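# Swap plates on cycler Q1, close lid, start run

## Task

Check Q1's block: if the previous run's plate is still on it, transfer that plate (which may be stuck to the block) to ND, the nest for finished plates. Then carry plate R46 from nest N1 onto Q1's block so its well A1 sits at the block corner labelled A1. Every plate you place must rest flat within its locators. Close Q1's lid over R46 using the LID key. Q1 is loose on the table and must finish in its original spot and orientation. Press START so a run is active and still going at the end; a run that is on while anything you needed to fix is still wrong is worse than no run. Anything that stays correct only because the robot is holding it does not count. Finish with both grippers released and clear of everything, though contact with START or Q1's housing is allowed.

## Robot and tools

Robot: two 6-joint arms, left_arm and right_arm, each with a parallel gripper. Per arm the joint order is always waist, shoulder, elbow, wrist pitch, wrist yaw, wrist roll, then the finger opening. Either arm may be parked out of the way.

Frame: one shared scene frame with origin on the table top between the arms, +z up, +x out over the table, left_arm on the +y side. The names left and right do not match image sides. Bases: left_arm at (-0.029, +0.276, +0.414) m, right_arm at (-0.001, -0.321, +0.414) m, both tilted. The gripper's fingers point along its +z and close along its y; the reported hand point lies between the pads, about 1 cm behind the tips, and can be off, more so far out.

execute_actions(actions): a list of up to 15 actions; each action is a table of up to 15 rows, one row per 1/30 s step, and the last row repeats to fill 15 steps. Every row holds 14 numbers in [-1, 1]: six left_arm joint values and its opening, then six right_arm joint values and its opening, even if one arm stays still. Joint values are offsets from that arm's angles at the start of the action (not from the previous row), scaled so 1.0 equals 1.264 rad waist, 1.32 shoulder, 1.276 elbow, 1.83 wrist pitch, 1.686 wrist yaw, 2.022 wrist roll. Opening is absolute: +1 fully open, -1 closed. Joint ranges in rad: waist -2.880..2.880, shoulder 0.000..3.142, elbow 0.000..3.019, wrist pitch -1.693..1.571, wrist yaw -1.571..1.571, wrist roll -2.094..2.094. An action reaching more than 0.019 rad beyond a range is rejected for both arms; a malformed call or a bad first action rejects the whole call. "joint sent to its limit" means a joint was stopped at its true end. An empty list just returns state and images.

move(target, speed, blocking): target is a single 14-number row laid out as above, but its joint offsets count from the Joint positions in the latest result that printed them. All joints travel in step, so the hand usually follows a curve, taking 0.5 to 10 s. speed (rad/s, 0.01 to 2, default 0.5) caps the joint with the farthest to go. The finger values are applied immediately. blocking=false returns after 0.5 s while motion continues; you must wait or stop before issuing further motion. The result adds a move: line giving the ending (done, off_target, moving, held, fault), limits=held or limits=none, and each arm's joint farthest from its target. Moves do not avoid obstacles or the other arm.

wait(seconds): 0 to 10; the arms keep their last command. stop(): brakes a running move (needs braking room). zoom_image(camera, region): enlarged view of cam_head_left, cam_head_right, cam_left_wrist or cam_right_wrist; region [x0, y0, x1, y1] in pixels, at most 504 by 504, images are 672x504. read_manual(section): only licence texts. finished_scene(scene): ends the current scene (give its number); irreversible.

Results: state line with each gripper's position (m) and quaternion wxyz; Joint positions and Joint velocities per arm (rad, rad/s, then pad gap in m, 0.094 when fully open); Joint targets (angles now being driven toward); grip_measured on the command scale; joint torques (offset, noisy). "joint command not followed" means a clearance check altered some targets. FAULT, MOTOR HOT (85 °C) and OVER-TEMPERATURE FAULT (100 °C, the arm goes limp and drops) lines warn of stops; long holding heats motors.

Motion details: each joint's target stays within a lead of its measured angle (0.264 waist, 0.32 shoulder, 0.276 elbow, 0.33 wrist pitch, 0.186 wrist yaw, 0.522 wrist roll rad), and steps that would shift the hand over 70 mm are scaled down, so big changes need several actions; finish unfinished motion in the next action. Zero offsets can let an arm sag; counter it by commanding back to desired angles. Moves of a few mm may not register.

Gripping: to hold, command an opening about 0.03 below grip_measured; less for a light hold. Pad force tops out around 50 to 62 N.

Q1: front upper keys, left to right facing it: CLEAR, STOP, START, LID. LID toggles the lid; LID and START are ignored while the lid is mid-travel. A blocked lid stops, lamp goes red, and only CLEAR releases and reopens it. Blue lamp means a run is on. Well A1 of a labelled item is at its labelled short end, in the corner opposite the labelled long side.

Avoid: dropping or knocking anything off the table, hard hits or presses, arm-to-arm contact, shifting or turning Q1 (it is loose; if moved, restore it). Loose objects may get an occasional external nudge. Release and withdraw before ending.

Each tool is called after "Call:" by a JSON object that holds its "method" and its "body", one argument or row to a line.

## Session

I'll start by looking at the current state of the scene.

Call:
{"method": "execute_actions", "body": {
  "actions": []
}}

Scene clock: 0.00 s.
left_arm: end_effector_position=(+0.5992, +0.4449, +0.3656) grip_measured=+1.000 end_effector_quat_wxyz=(-0.128, +0.670, +0.671, +0.290) | right_arm: end_effector_position=(+0.5939, -0.5869, +0.2500) grip_measured=+1.000 end_effector_quat_wxyz=(+0.344, +0.749, +0.544, +0.156)
Joint names: [waist, shoulder, elbow, wrist pitch, wrist yaw, wrist roll]
Joint positions: left_arm=[-0.134  1.788  1.277 -0.346 -0.985  1.94   0.094] | right_arm=[-0.344  1.799  0.976  0.479  0.261  1.241  0.094]
Joint velocities: left_arm=[ 0.005 -0.005  0.002 -0.007  0.007 -0.007  0.   ] | right_arm=[-0.015 -0.015  0.017 -0.012  0.037 -0.022  0.   ]
Joint torques (N m, as the arm reports them, + toward a larger angle): no reading
Joint targets: left_arm=[-0.137 1.782 1.298 -0.342 -0.986 1.940] | right_arm=[-0.342 1.789 0.989 0.485 0.261 1.241]

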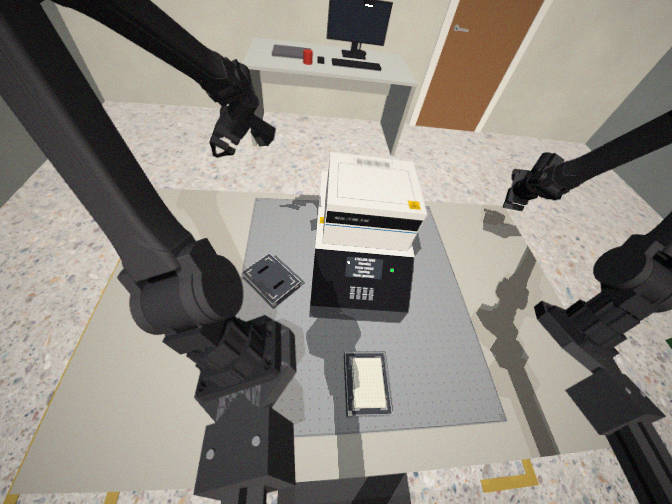

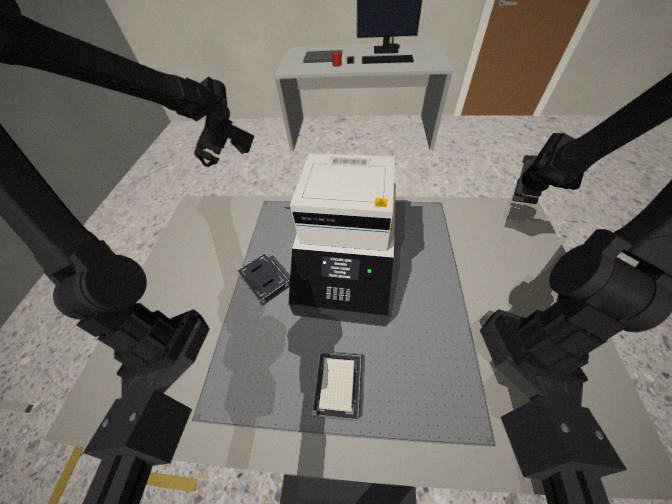

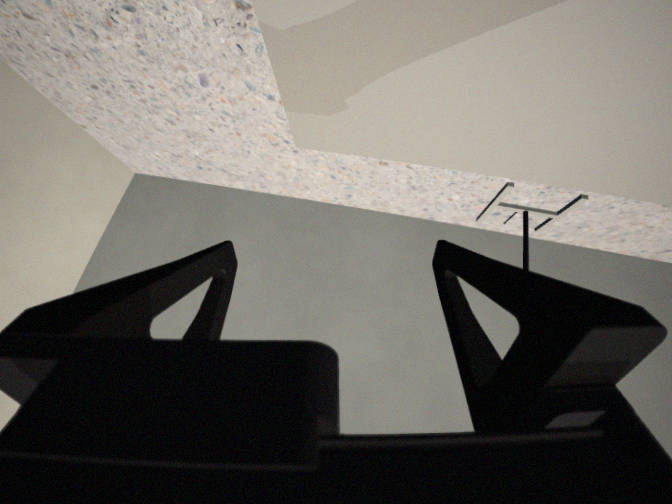

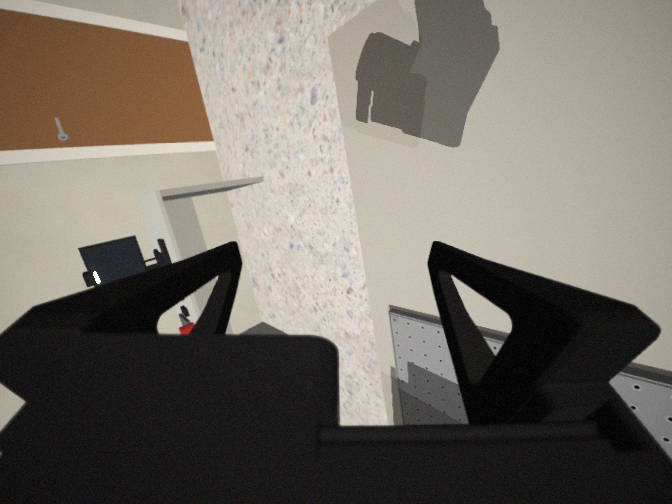

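Call:
{"method": "zoom_image", "body": {
  "camera": "cam_head_right",
  "region": [270, 140, 430, 340]
}}

Call:
{"method": "zoom_image", "body": {
  "camera": "cam_head_left",
  "region": [290, 140, 450, 340]
}}

Call:
{"method": "zoom_image", "body": {
  "camera": "cam_head_right",
  "region": [290, 340, 390, 430]
}}

Call:
{"method": "zoom_image", "body": {
  "camera": "cam_head_left",
  "region": [320, 340, 420, 430]
}}

Call:
{"method": "zoom_image", "body": {
  "camera": "cam_head_left",
  "region": [230, 245, 320, 315]
}}

Call:
{"method": "zoom_image", "body": {
  "camera": "cam_head_right",
  "region": [225, 245, 315, 315]
}}

Region (270, 140, 430, 340) of cam_head_right's 672x504 image, scaled by 2.520, with more detail than that image has; it fills the left 403 columns of this view, and the rest is white.

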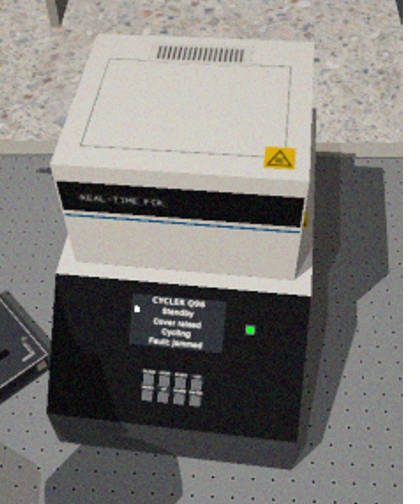

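Region (290, 140, 450, 340) of cam_head_left's 672x504 image, scaled by 2.520, with more detail than that image has; it fills the left 403 columns of this view, and the rest is white.

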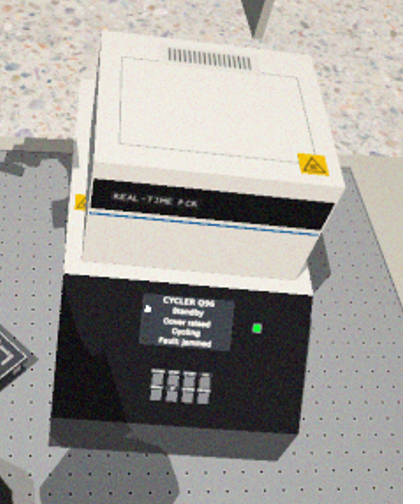

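Region (290, 340, 390, 430) of cam_head_right's 672x504 image, scaled by 5.040, with more detail than that image has; it fills the top 454 rows of this view, and the rest is white.

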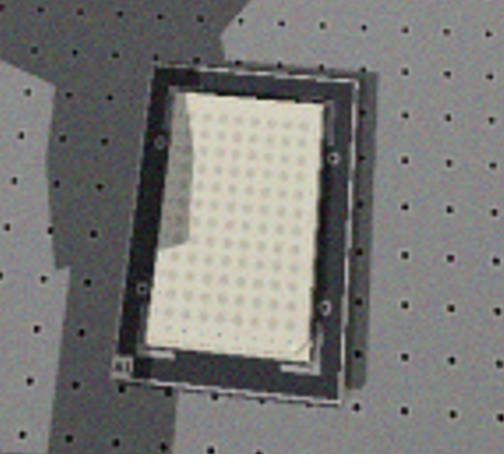

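Region (320, 340, 420, 430) of cam_head_left's 672x504 image, scaled by 5.040, with more detail than that image has; it fills the top 454 rows of this view, and the rest is white.

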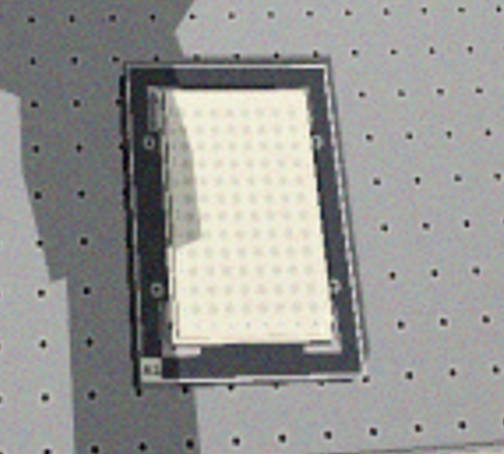

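Region (230, 245, 320, 315) of cam_head_left's 672x504 image, scaled by 5.600, with more detail than that image has.

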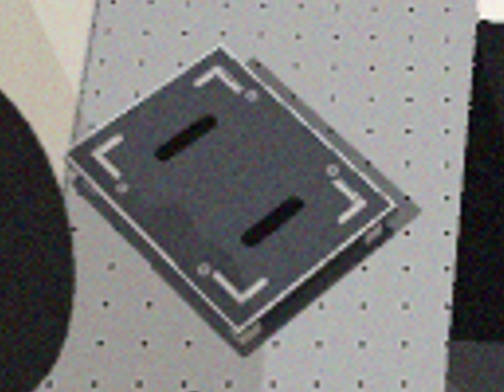

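Region (225, 245, 315, 315) of cam_head_right's 672x504 image, scaled by 5.600, with more detail than that image has.

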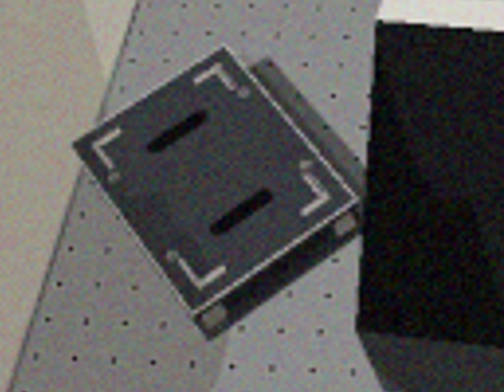

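Call:
{"method": "zoom_image", "body": {
  "camera": "cam_head_right",
  "region": [310, 250, 380, 310]
}}

Call:
{"method": "zoom_image", "body": {
  "camera": "cam_head_left",
  "region": [335, 250, 405, 310]
}}

Region (310, 250, 380, 310) of cam_head_right's 672x504 image, scaled by 7.200, with more detail than that image has; it fills the top 432 rows of this view, and the rest is white.

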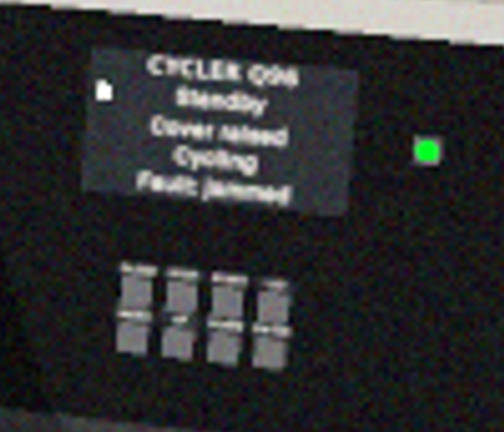

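Region (335, 250, 405, 310) of cam_head_left's 672x504 image, scaled by 7.200, with more detail than that image has; it fills the top 432 rows of this view, and the rest is white.

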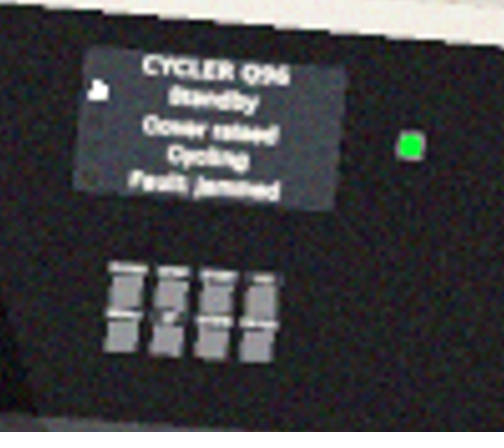

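Call:
{"method": "move", "body": {
  "target": [-0.003, 0.009, -0.227, 0.038, 0.163, -0.658, 1, 0.470, 0.190, -0.412, -0.234, 0.260, -0.119, -1],
  "speed": 1.0
}}

Scene clock: 16.33 s.
left_arm: end_effector_position=(+0.4873, +0.3623, +0.2742) grip_measured=+1.000 end_effector_quat_wxyz=(+0.043, +0.217, +0.962, +0.161) | right_arm: end_effector_position=(+0.2159, -0.2936, +0.1859) grip_measured=-0.979 end_effector_quat_wxyz=(+0.009, +0.361, +0.922, -0.137)
Joint names: [waist, shoulder, elbow, wrist pitch, wrist yaw, wrist roll]
Joint positions: left_arm=[-0.134  1.788  0.989 -0.296 -0.713  0.622  0.094] | right_arm=[0.238 2.048 0.451 0.065 0.696 1.01  0.001]
Joint velocities: left_arm=[-0.005 -0.005 -0.007  0.007  0.051 -0.095  0.   ] | right_arm=[-0.005 -0.005 -0.007 -0.012 -0.007  0.007  0.001]
Joint torques (N m, as the arm reports them, + toward a larger angle): left_arm=[ -6.1  -13.75   4.14   1.47  -0.06  -0.28] | right_arm=[ 6.6  -7.75 -1.64 -0.6   0.46 -0.12]
Joint targets: left_arm=[-0.138 1.800 0.987 -0.276 -0.711 0.610] | right_arm=[0.250 2.050 0.450 0.051 0.699 1.001]
move: done; limits=none; left_arm: farthest joint: the wrist pitch, 0.019 radians from its target (0.069 radians at the start); right_arm: farthest joint: the wrist pitch, 0.015 radians from its target (0.428 radians at the start)
camera_calibration (this result's frames):
cam_left_wrist: T_world_to_cam=[[-0.396184, -0.857069, -0.329348, 0.597061], [-0.823807, 0.17342, 0.539692, 0.196227], [-0.405438, 0.485137, -0.774766, 0.35724], [0, 0, 0, 1]] pos_world=[0.543038, 0.304382, 0.367516]
cam_right_wrist: T_world_to_cam=[[-0.673269, -0.693199, 0.257262, -0.108824], [-0.550607, 0.702261, 0.451289, 0.247891], [-0.493498, 0.162189, -0.854491, 0.43573], [0, 0, 0, 1]] pos_world=[0.278255, -0.320191, 0.288453]

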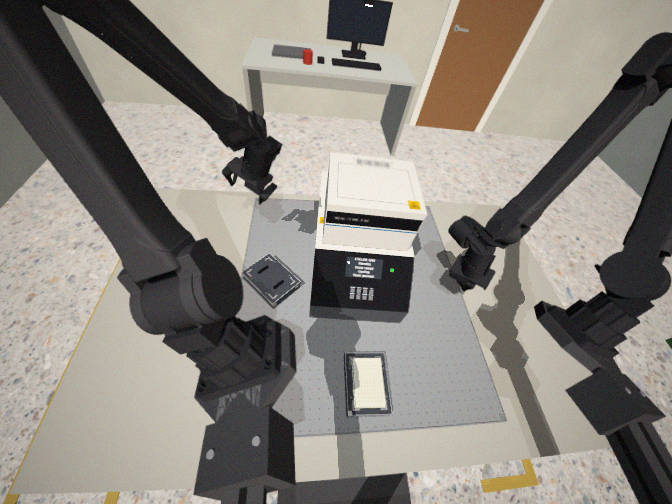

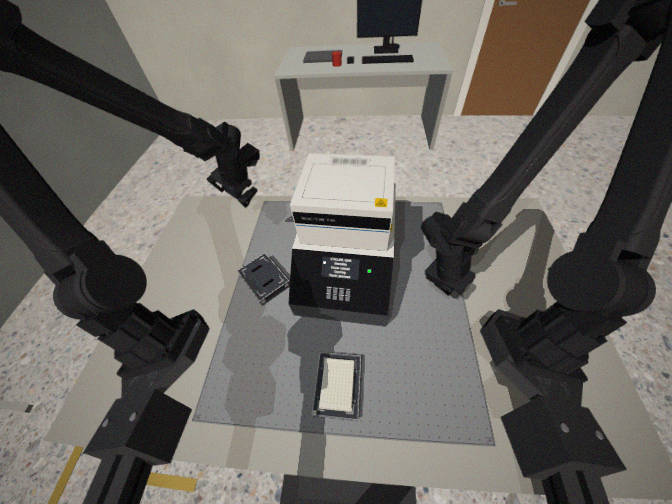

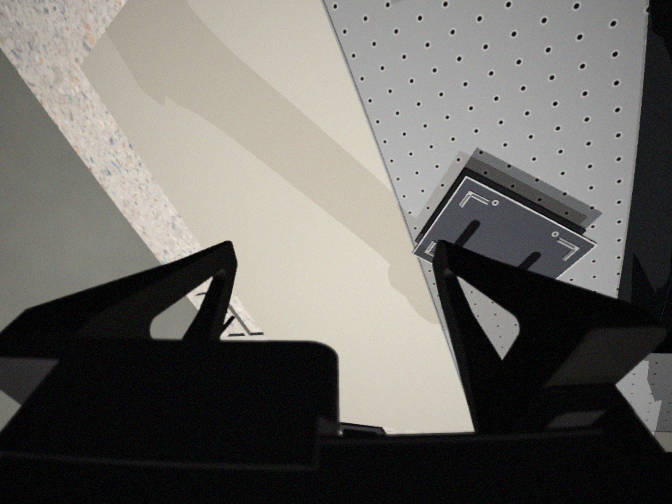

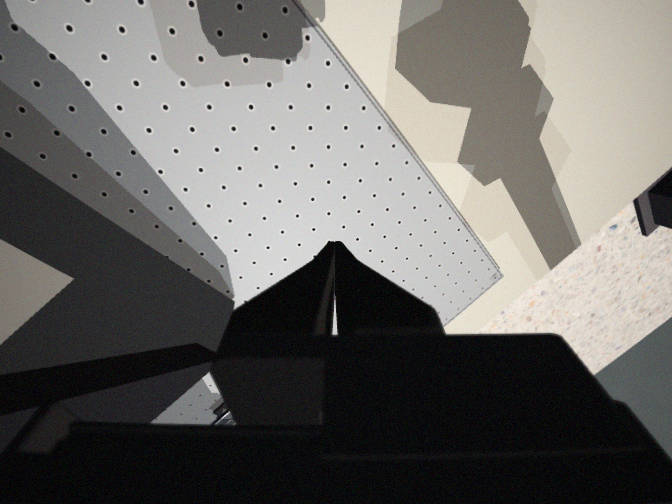

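Call:
{"method": "move", "body": {
  "target": [-0.012, 0.0227, -0.2328, 0.059, 0.165, -0.6726, 1, 0.6685, 0.3508, 0.2312, 0.1224, 0.1323, -0.010, -1],
  "speed": 1.0
}}

Scene clock: 18.93 s.
left_arm: end_effector_position=(+0.3425, +0.2853, +0.2230) grip_measured=+1.000 end_effector_quat_wxyz=(+0.004, -0.380, +0.925, -0.000) | right_arm: end_effector_position=(+0.1978, -0.0242, +0.1971) grip_measured=-0.979 end_effector_quat_wxyz=(+0.258, +0.038, +0.965, -0.013)
Joint names: [waist, shoulder, elbow, wrist pitch, wrist yaw, wrist roll]
Joint positions: left_arm=[-0.137  1.8    0.694 -0.206 -0.437 -0.726  0.094] | right_arm=[1.079 2.507 0.737 0.265 0.916 1.    0.001]
Joint velocities: left_arm=[-0.005 -0.015 -0.012 -0.017 -0.037 -0.022  0.   ] | right_arm=[-0.005 -0.005 -0.002  0.002 -0.022  0.051  0.   ]
Joint torques (N m, as the arm reports them, + toward a larger angle): left_arm=[ -5.71 -10.09   1.81   1.06   0.01  -0.27] | right_arm=[  7.37 -10.9    2.16   1.24   0.59  -0.14]
Joint targets: left_arm=[-0.149 1.818 0.692 -0.188 -0.435 -0.738] | right_arm=[1.083 2.511 0.746 0.289 0.919 0.990]
move: off_target (right_arm); limits=none; left_arm: farthest joint: the shoulder, 0.018 radians from its target (0.030 radians at the start); right_arm: farthest joint: the wrist pitch, 0.024 radians from its target (0.224 radians at the start)
camera_calibration (this result's frames):
cam_left_wrist: T_world_to_cam=[[0.709667, -0.70453, 0.00326893, -0.0396521], [-0.576003, -0.577519, 0.578527, 0.238656], [-0.405701, -0.412444, -0.815657, 0.561486], [0, 0, 0, 1]] pos_world=[0.393402, 0.341473, 0.320041]
cam_right_wrist: T_world_to_cam=[[-0.0928818, -0.995603, 0.0121801, -0.0109565], [-0.992052, 0.0935796, 0.0841211, 0.188649], [-0.084891, -0.00426997, -0.996381, 0.335774], [0, 0, 0, 1]] pos_world=[0.214636, -0.0271282, 0.318823]

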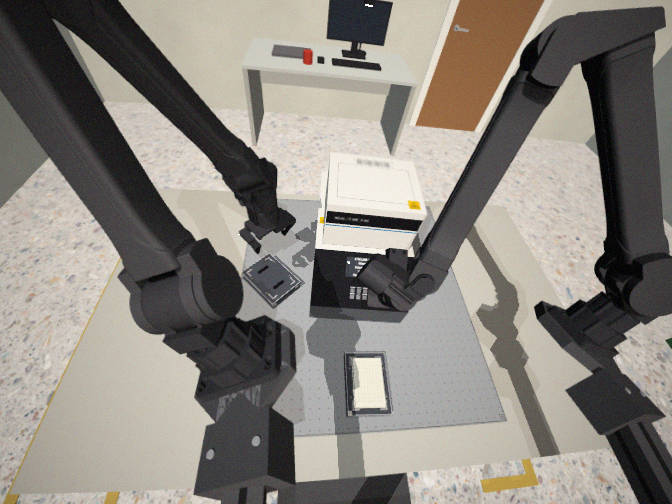

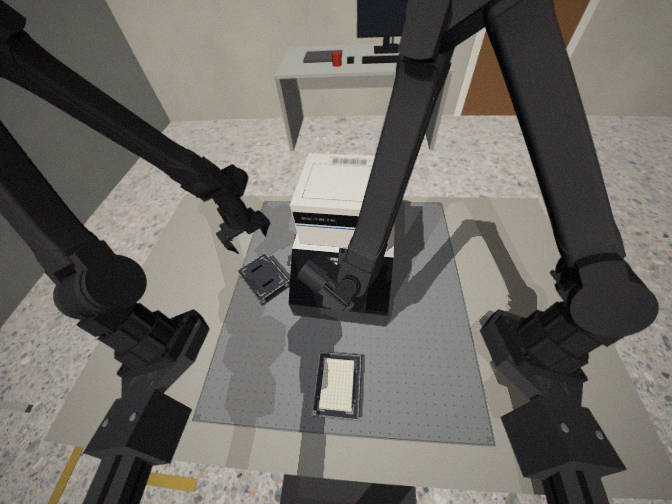

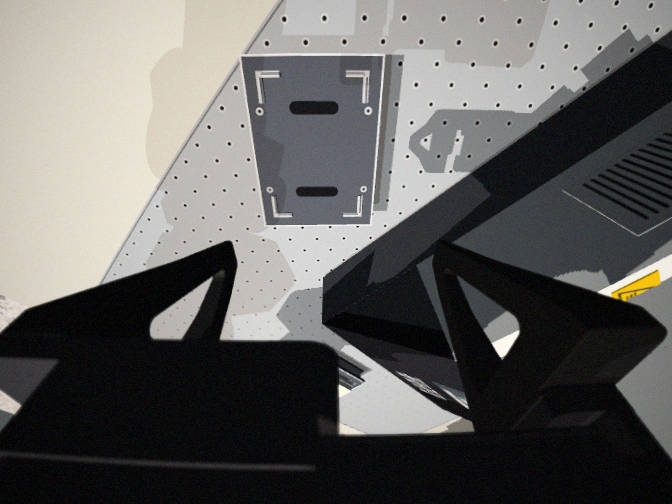

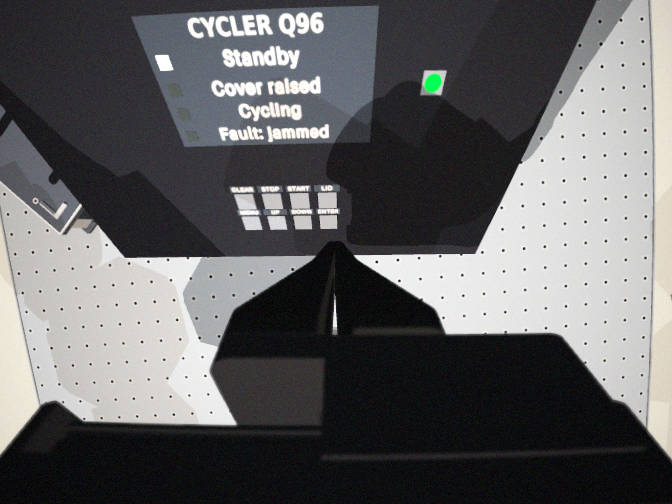

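Call:
{"method": "zoom_image", "body": {
  "camera": "cam_right_wrist",
  "region": [220, 170, 380, 270]
}}

Call:
{"method": "zoom_image", "body": {
  "camera": "cam_left_wrist",
  "region": [220, 40, 420, 240]
}}

Region (220, 170, 380, 270) of cam_right_wrist's 672x504 image, scaled by 3.150, with more detail than that image has; it fills the top 315 rows of this view, and the rest is white.

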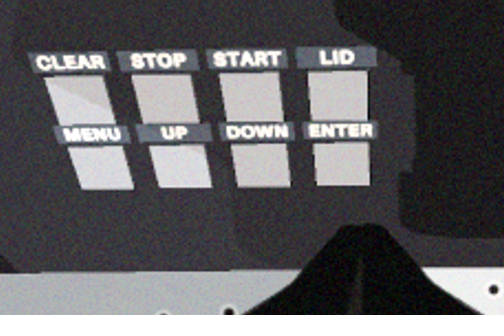

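Region (220, 40, 420, 240) of cam_left_wrist's 672x504 image, scaled by 2.520, with more detail than that image has.

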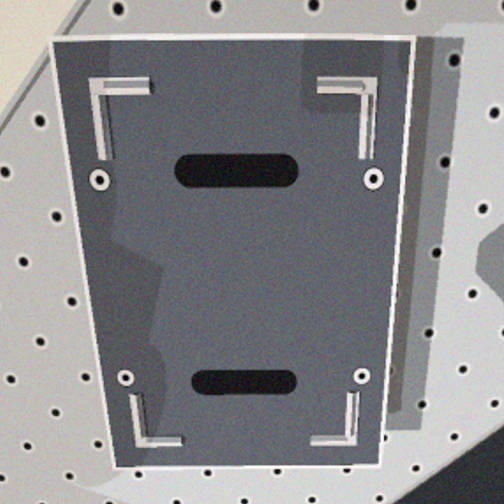

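Call:
{"method": "move", "body": {
  "target": [0, 0, 0, 0, 0, 0, 1, -0.0807, 0.0803, 0.0491, 0.1071, -0.0089, -0.0781, -1],
  "speed": 0.3
}}

Scene clock: 22.50 s.
left_arm: end_effector_position=(+0.3425, +0.2853, +0.2230) grip_measured=+1.000 end_effector_quat_wxyz=(+0.004, -0.381, +0.925, -0.000) | right_arm: end_effector_position=(+0.2165, -0.0165, +0.1604) grip_measured=-0.979 end_effector_quat_wxyz=(+0.260, +0.042, +0.965, -0.009)
Joint names: [waist, shoulder, elbow, wrist pitch, wrist yaw, wrist roll]
Joint positions: left_arm=[-0.137  1.8    0.694 -0.206 -0.437 -0.727  0.094] | right_arm=[0.988 2.606 0.794 0.435 0.904 0.852 0.001]
Joint velocities: left_arm=[-0.005 -0.015 -0.007 -0.012 -0.095 -0.051  0.   ] | right_arm=[ 0.005 -0.015 -0.017  0.007  0.007 -0.095  0.   ]
Joint torques (N m, as the arm reports them, + toward a larger angle): left_arm=[ -4.96 -11.62   2.01   0.4   -0.1   -0.16] | right_arm=[  6.67 -11.14   1.44   1.4    0.3   -0.16]
Joint targets: left_arm=[-0.137 1.800 0.694 -0.206 -0.437 -0.726] | right_arm=[0.978 2.613 0.800 0.461 0.902 0.842]
move: off_target (right_arm); limits=none; left_arm: farthest joint: the wrist roll, 0.001 radians from its target (0.001 radians at the start); right_arm: farthest joint: the wrist pitch, 0.026 radians from its target (0.196 radians at the start)
camera_calibration (this result's frames):
cam_left_wrist: T_world_to_cam=[[0.710204, -0.703988, 0.00327449, -0.0399919], [-0.575563, -0.577954, 0.578529, 0.238629], [-0.405385, -0.412758, -0.815655, 0.561467], [0, 0, 0, 1]] pos_world=[0.393358, 0.341513, 0.32004]
cam_right_wrist: T_world_to_cam=[[-0.0977698, -0.995205, 0.00270937, 0.00152998], [-0.991932, 0.0976683, 0.0808197, 0.210173], [-0.0806968, 0.00521422, -0.996725, 0.300179], [0, 0, 0, 1]] pos_world=[0.232851, -0.0205698, 0.282206]

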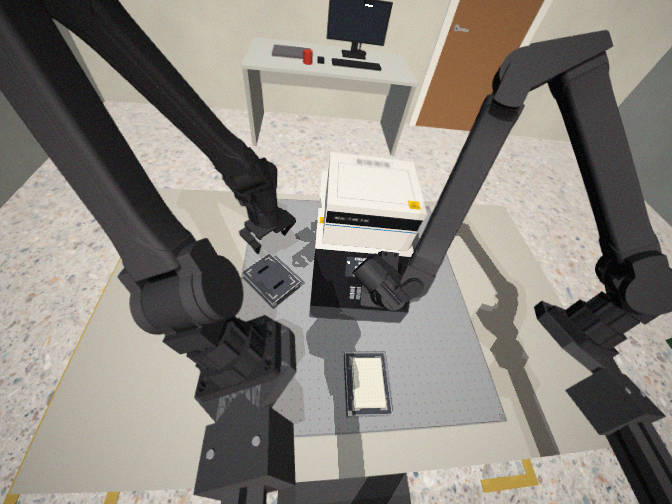

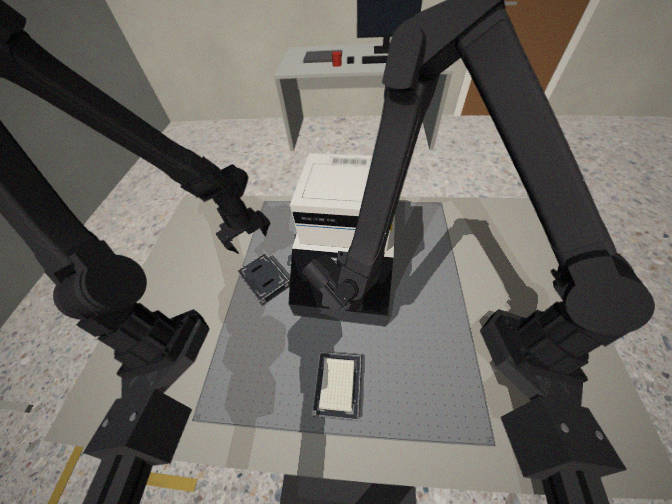

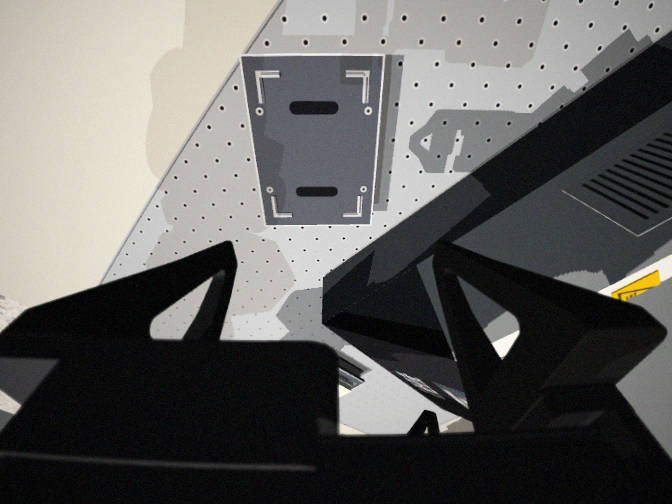

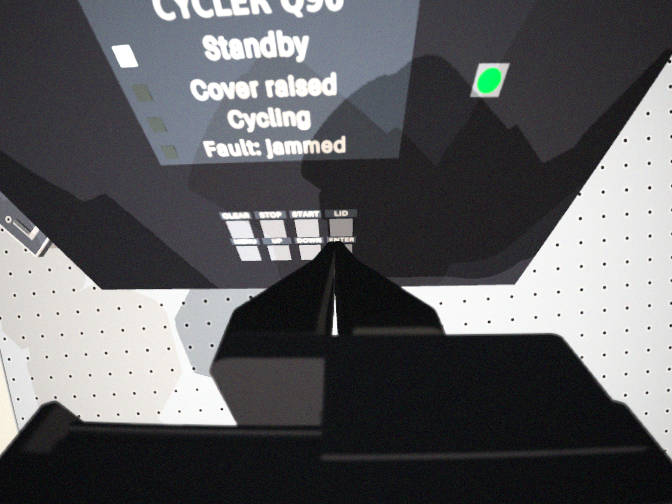

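Call:
{"method": "zoom_image", "body": {
  "camera": "cam_right_wrist",
  "region": [210, 195, 380, 295]
}}

Region (210, 195, 380, 295) of cam_right_wrist's 672x504 image, scaled by 2.965, with more detail than that image has; it fills the top 296 rows of this view, and the rest is white.

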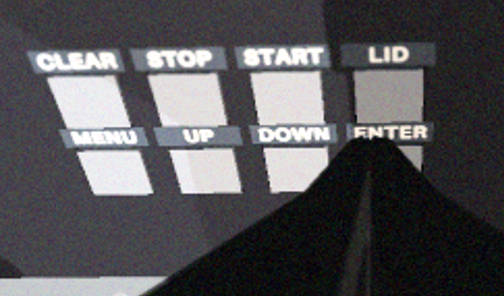

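Call:
{"method": "move", "body": {
  "target": [0, 0, 0, 0, 0, 0, 1, -0.0411, 0.0317, 0.0149, 0.0484, -0.0059, -0.0333, -1],
  "speed": 0.15
}}

Scene clock: 24.87 s.
left_arm: end_effector_position=(+0.3425, +0.2853, +0.2230) grip_measured=+1.000 end_effector_quat_wxyz=(+0.004, -0.381, +0.925, -0.000) | right_arm: end_effector_position=(+0.2226, -0.0195, +0.1465) grip_measured=-0.979 end_effector_quat_wxyz=(+0.259, +0.043, +0.965, -0.010)
Joint names: [waist, shoulder, elbow, wrist pitch, wrist yaw, wrist roll]
Joint positions: left_arm=[-0.137  1.8    0.694 -0.206 -0.437 -0.727  0.094] | right_arm=[0.948 2.639 0.807 0.499 0.896 0.795 0.001]
Joint velocities: left_arm=[ 0.005 -0.005 -0.012 -0.017 -0.066  0.007  0.   ] | right_arm=[-0.005 -0.005 -0.002 -0.017 -0.022  0.051 -0.   ]
Joint torques (N m, as the arm reports them, + toward a larger angle): left_arm=[ -4.9  -11.57   2.04   0.4   -0.1   -0.16] | right_arm=[  6.6  -11.01   1.04   1.38   0.27  -0.1 ]
Joint targets: left_arm=[-0.137 1.800 0.694 -0.206 -0.437 -0.727] | right_arm=[0.936 2.648 0.813 0.524 0.894 0.785]
move: off_target (right_arm); limits=none; left_arm: farthest joint: the waist, 0.000 radians from its target (0.000 radians at the start); right_arm: farthest joint: the wrist pitch, 0.025 radians from its target (0.089 radians at the start)
camera_calibration (this result's frames):
cam_left_wrist: T_world_to_cam=[[0.710204, -0.703988, 0.00327449, -0.0399919], [-0.575563, -0.577954, 0.578529, 0.238629], [-0.405385, -0.412758, -0.815655, 0.561467], [0, 0, 0, 1]] pos_world=[0.393358, 0.341513, 0.32004]
cam_right_wrist: T_world_to_cam=[[-0.100232, -0.99495, 0.00529987, -0.000680381], [-0.99151, 0.100326, 0.0827249, 0.217308], [-0.0828388, 0.00303678, -0.996558, 0.287174], [0, 0, 0, 1]] pos_world=[0.239184, -0.0233507, 0.268212]

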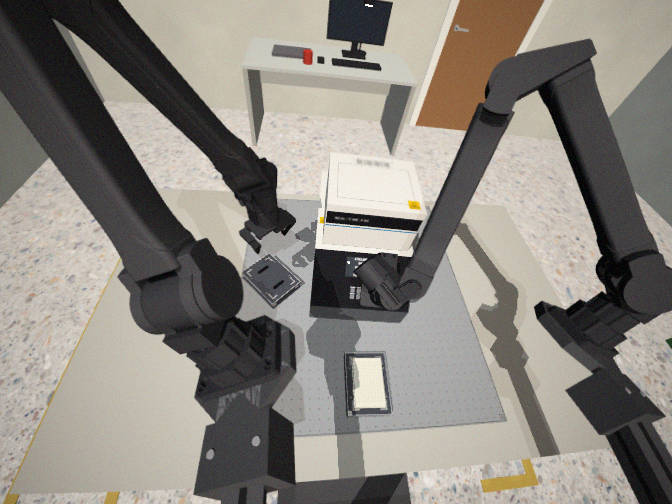

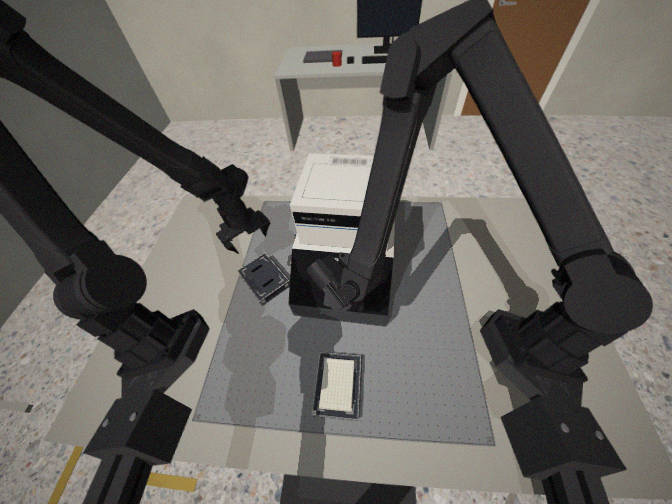

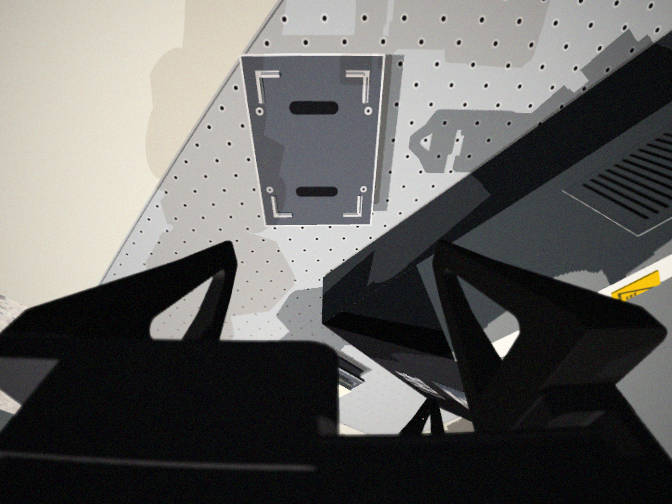

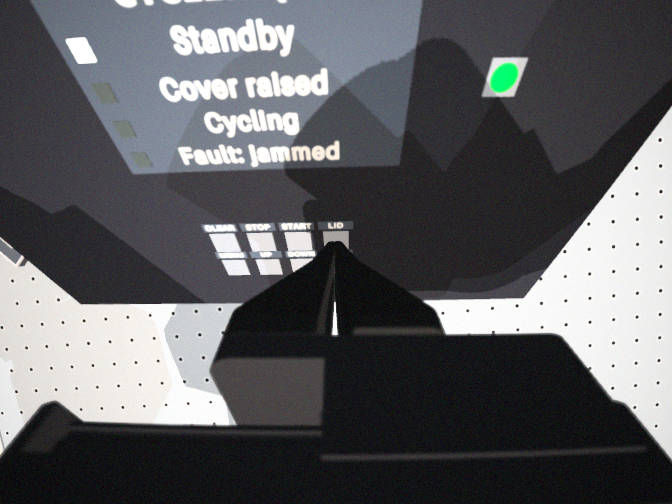

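Call:
{"method": "zoom_image", "body": {
  "camera": "cam_right_wrist",
  "region": [195, 210, 375, 290]
}}

Region (195, 210, 375, 290) of cam_right_wrist's 672x504 image, scaled by 2.800, with more detail than that image has.

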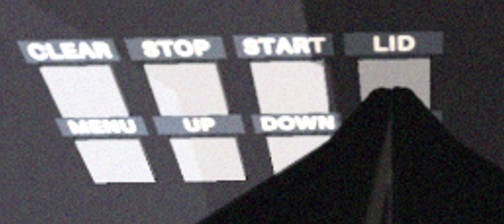

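Call:
{"method": "move", "body": {
  "target": [0, 0, 0, 0, 0, 0, 1, -0.0241, 0.0246, 0.0140, 0.0300, -0.0034, -0.0182, -1],
  "speed": 0.08
}}

Scene clock: 27.13 s.
left_arm: end_effector_position=(+0.3425, +0.2853, +0.2230) grip_measured=+1.000 end_effector_quat_wxyz=(+0.004, -0.381, +0.925, -0.000) | right_arm: end_effector_position=(+0.2236, -0.0191, +0.1397) grip_measured=-0.979 end_effector_quat_wxyz=(+0.260, +0.039, +0.965, -0.011)
Joint names: [waist, shoulder, elbow, wrist pitch, wrist yaw, wrist roll]
Joint positions: left_arm=[-0.137  1.8    0.694 -0.206 -0.437 -0.727  0.094] | right_arm=[0.936 2.659 0.816 0.525 0.893 0.768 0.001]
Joint velocities: left_arm=[-0.005  0.005  0.002  0.002 -0.095 -0.051  0.   ] | right_arm=[-0.005 -0.005 -0.012 -0.017 -0.037 -0.051  0.   ]
Joint torques (N m, as the arm reports them, + toward a larger angle): left_arm=[ -4.93 -11.58   2.01   0.39  -0.1   -0.17] | right_arm=[  6.3  -10.67   1.1    1.5    0.25  -0.12]
Joint targets: left_arm=[-0.137 1.800 0.694 -0.206 -0.437 -0.727] | right_arm=[0.918 2.672 0.825 0.554 0.890 0.758]
move: off_target (right_arm); limits=none; left_arm: farthest joint: the waist, 0.000 radians from its target (0.000 radians at the start); right_arm: farthest joint: the wrist pitch, 0.028 radians from its target (0.055 radians at the start)
camera_calibration (this result's frames):
cam_left_wrist: T_world_to_cam=[[0.710204, -0.703988, 0.00327449, -0.0399919], [-0.575563, -0.577954, 0.578529, 0.238629], [-0.405385, -0.412758, -0.815655, 0.561467], [0, 0, 0, 1]] pos_world=[0.393358, 0.341513, 0.32004]
cam_right_wrist: T_world_to_cam=[[-0.0942434, -0.99552, 0.00755922, -0.00174718], [-0.992147, 0.0945458, 0.0818832, 0.218958], [-0.0822311, 0.000217089, -0.996613, 0.280283], [0, 0, 0, 1]] pos_world=[0.240122, -0.0225017, 0.261418]

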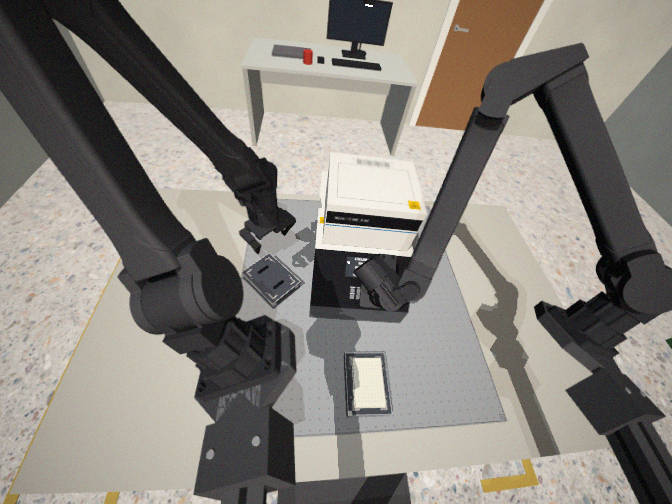

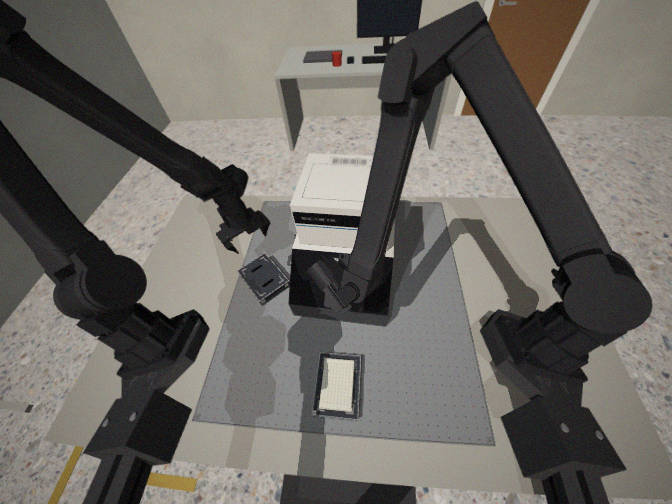

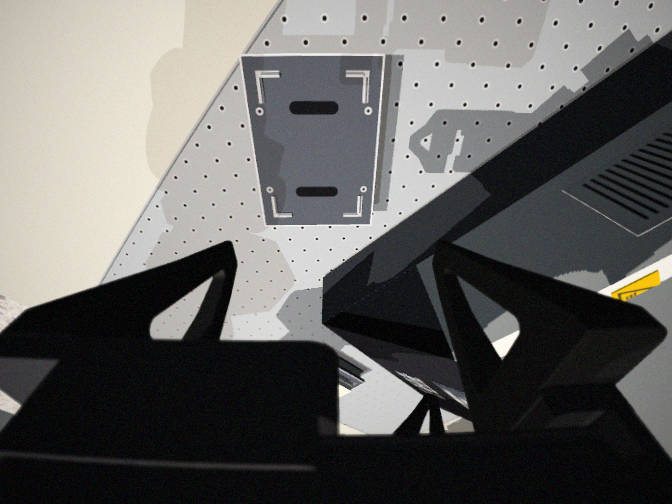

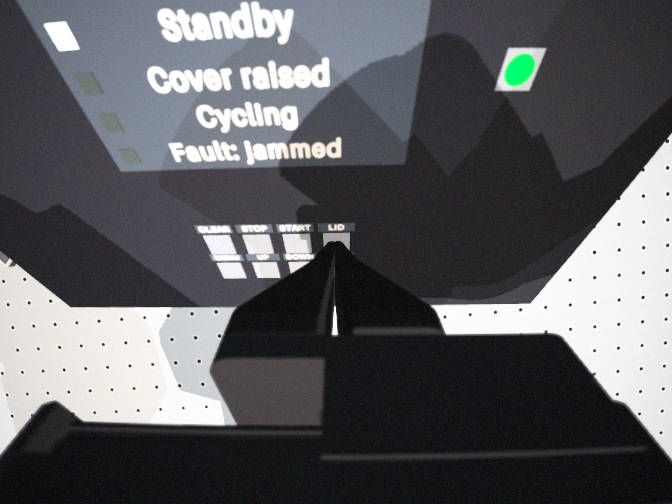

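Call:
{"method": "execute_actions", "body": {
  "actions": [
    [[0,0,0,0,0,0,1,-0.016,0.0100,0.0083,0.0160,-0.0016,-0.0049,-1],[0,0,0,0,0,0,1,-0.0178,0.0103,0.0094,0.0161,-0.0013,-0.0049,-1],[0,0,0,0,0,0,1,-0.0197,0.0105,0.0106,0.0163,-0.0011,-0.0049,-1],[0,0,0,0,0,0,1,-0.0215,0.0107,0.0118,0.0165,-0.0008,-0.0049,-1],[0,0,0,0,0,0,1,-0.0233,0.0110,0.0130,0.0167,-0.0006,-0.0049,-1],[0,0,0,0,0,0,1,-0.0251,0.0112,0.0141,0.0168,-0.0004,-0.0049,-1],[0,0,0,0,0,0,1,-0.0269,0.0114,0.0153,0.0170,-0.0001,-0.0049,-1],[0,0,0,0,0,0,1,-0.0288,0.0116,0.0165,0.0172,0.0001,-0.0049,-1],[0,0,0,0,0,0,1,-0.0306,0.0119,0.0176,0.0173,0.0004,-0.0049,-1],[0,0,0,0,0,0,1,-0.0324,0.0121,0.0188,0.0175,0.0006,-0.0049,-1]]
  ]
}}

Scene clock: 28.40 s.
left_arm: end_effector_position=(+0.3425, +0.2853, +0.2230) grip_measured=+1.000 end_effector_quat_wxyz=(+0.004, -0.381, +0.925, -0.000) | right_arm: end_effector_position=(+0.2241, -0.0193, +0.1392) grip_measured=-0.979 end_effector_quat_wxyz=(+0.260, +0.041, +0.965, -0.010)
Joint names: [waist, shoulder, elbow, wrist pitch, wrist yaw, wrist roll]
Joint positions: left_arm=[-0.137  1.8    0.694 -0.206 -0.437 -0.727  0.094] | right_arm=[0.934 2.66  0.816 0.528 0.893 0.768 0.001]
Joint velocities: left_arm=[-0.015 -0.005 -0.007 -0.007 -0.007 -0.007  0.   ] | right_arm=[ 0.005 -0.015 -0.007 -0.022 -0.037  0.066  0.   ]
Joint torques (N m, as the arm reports them, + toward a larger angle): left_arm=[ -4.91 -11.62   2.01   0.4   -0.1   -0.16] | right_arm=[  4.06 -10.79   2.53   1.53   0.44  -0.14]
Joint targets: left_arm=[-0.137 1.800 0.694 -0.206 -0.437 -0.727] | right_arm=[0.895 2.675 0.840 0.557 0.894 0.759]
camera_calibration (this result's frames):
cam_left_wrist: T_world_to_cam=[[0.710204, -0.703988, 0.00327449, -0.0399919], [-0.575563, -0.577954, 0.578529, 0.238629], [-0.405385, -0.412758, -0.815655, 0.561467], [0, 0, 0, 1]] pos_world=[0.393358, 0.341513, 0.32004]
cam_right_wrist: T_world_to_cam=[[-0.0968168, -0.995281, 0.00645563, -0.00121245], [-0.991901, 0.0970197, 0.0819723, 0.219504], [-0.0822118, 0.00153295, -0.996614, 0.279865], [0, 0, 0, 1]] pos_world=[0.240618, -0.022932, 0.260932]

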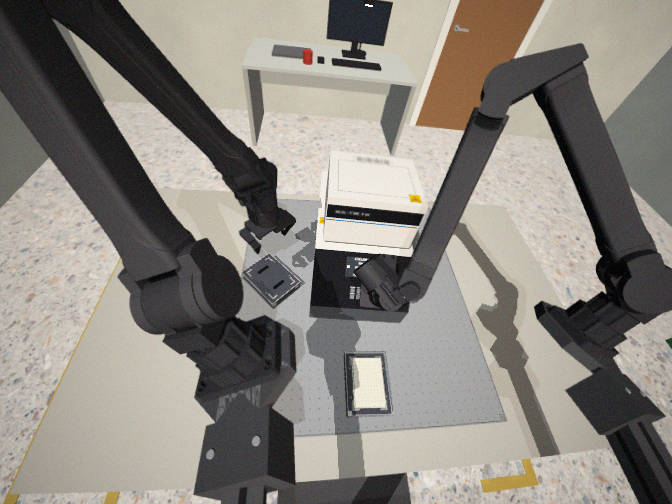

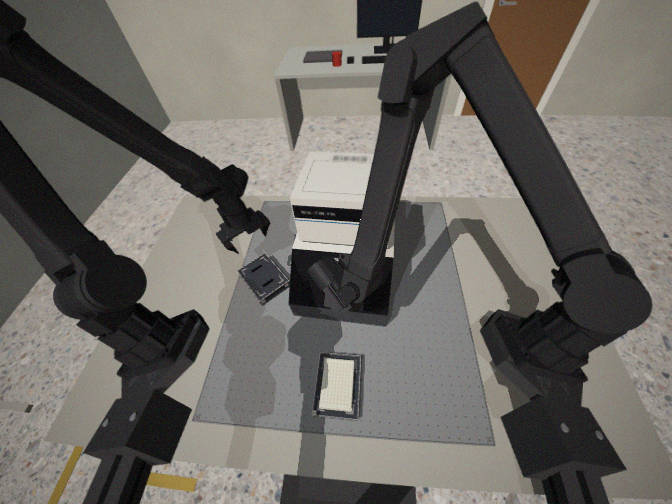

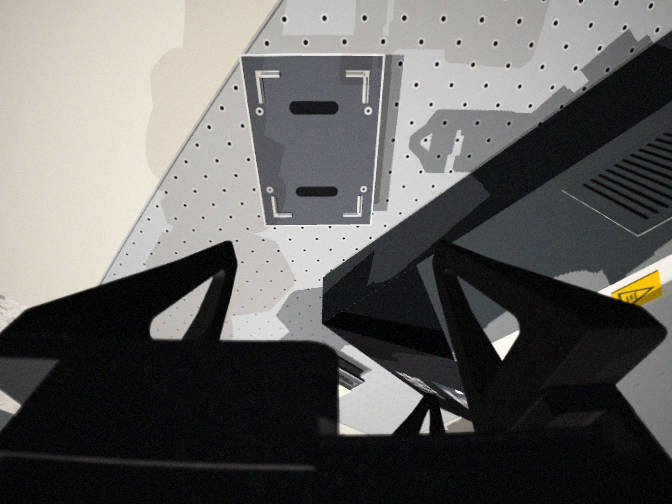

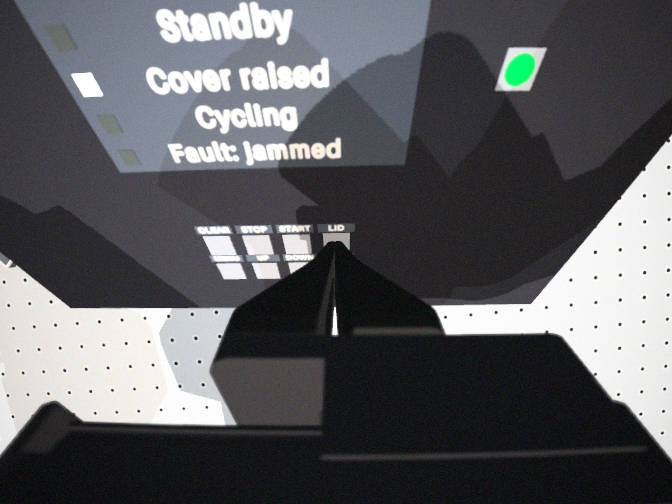

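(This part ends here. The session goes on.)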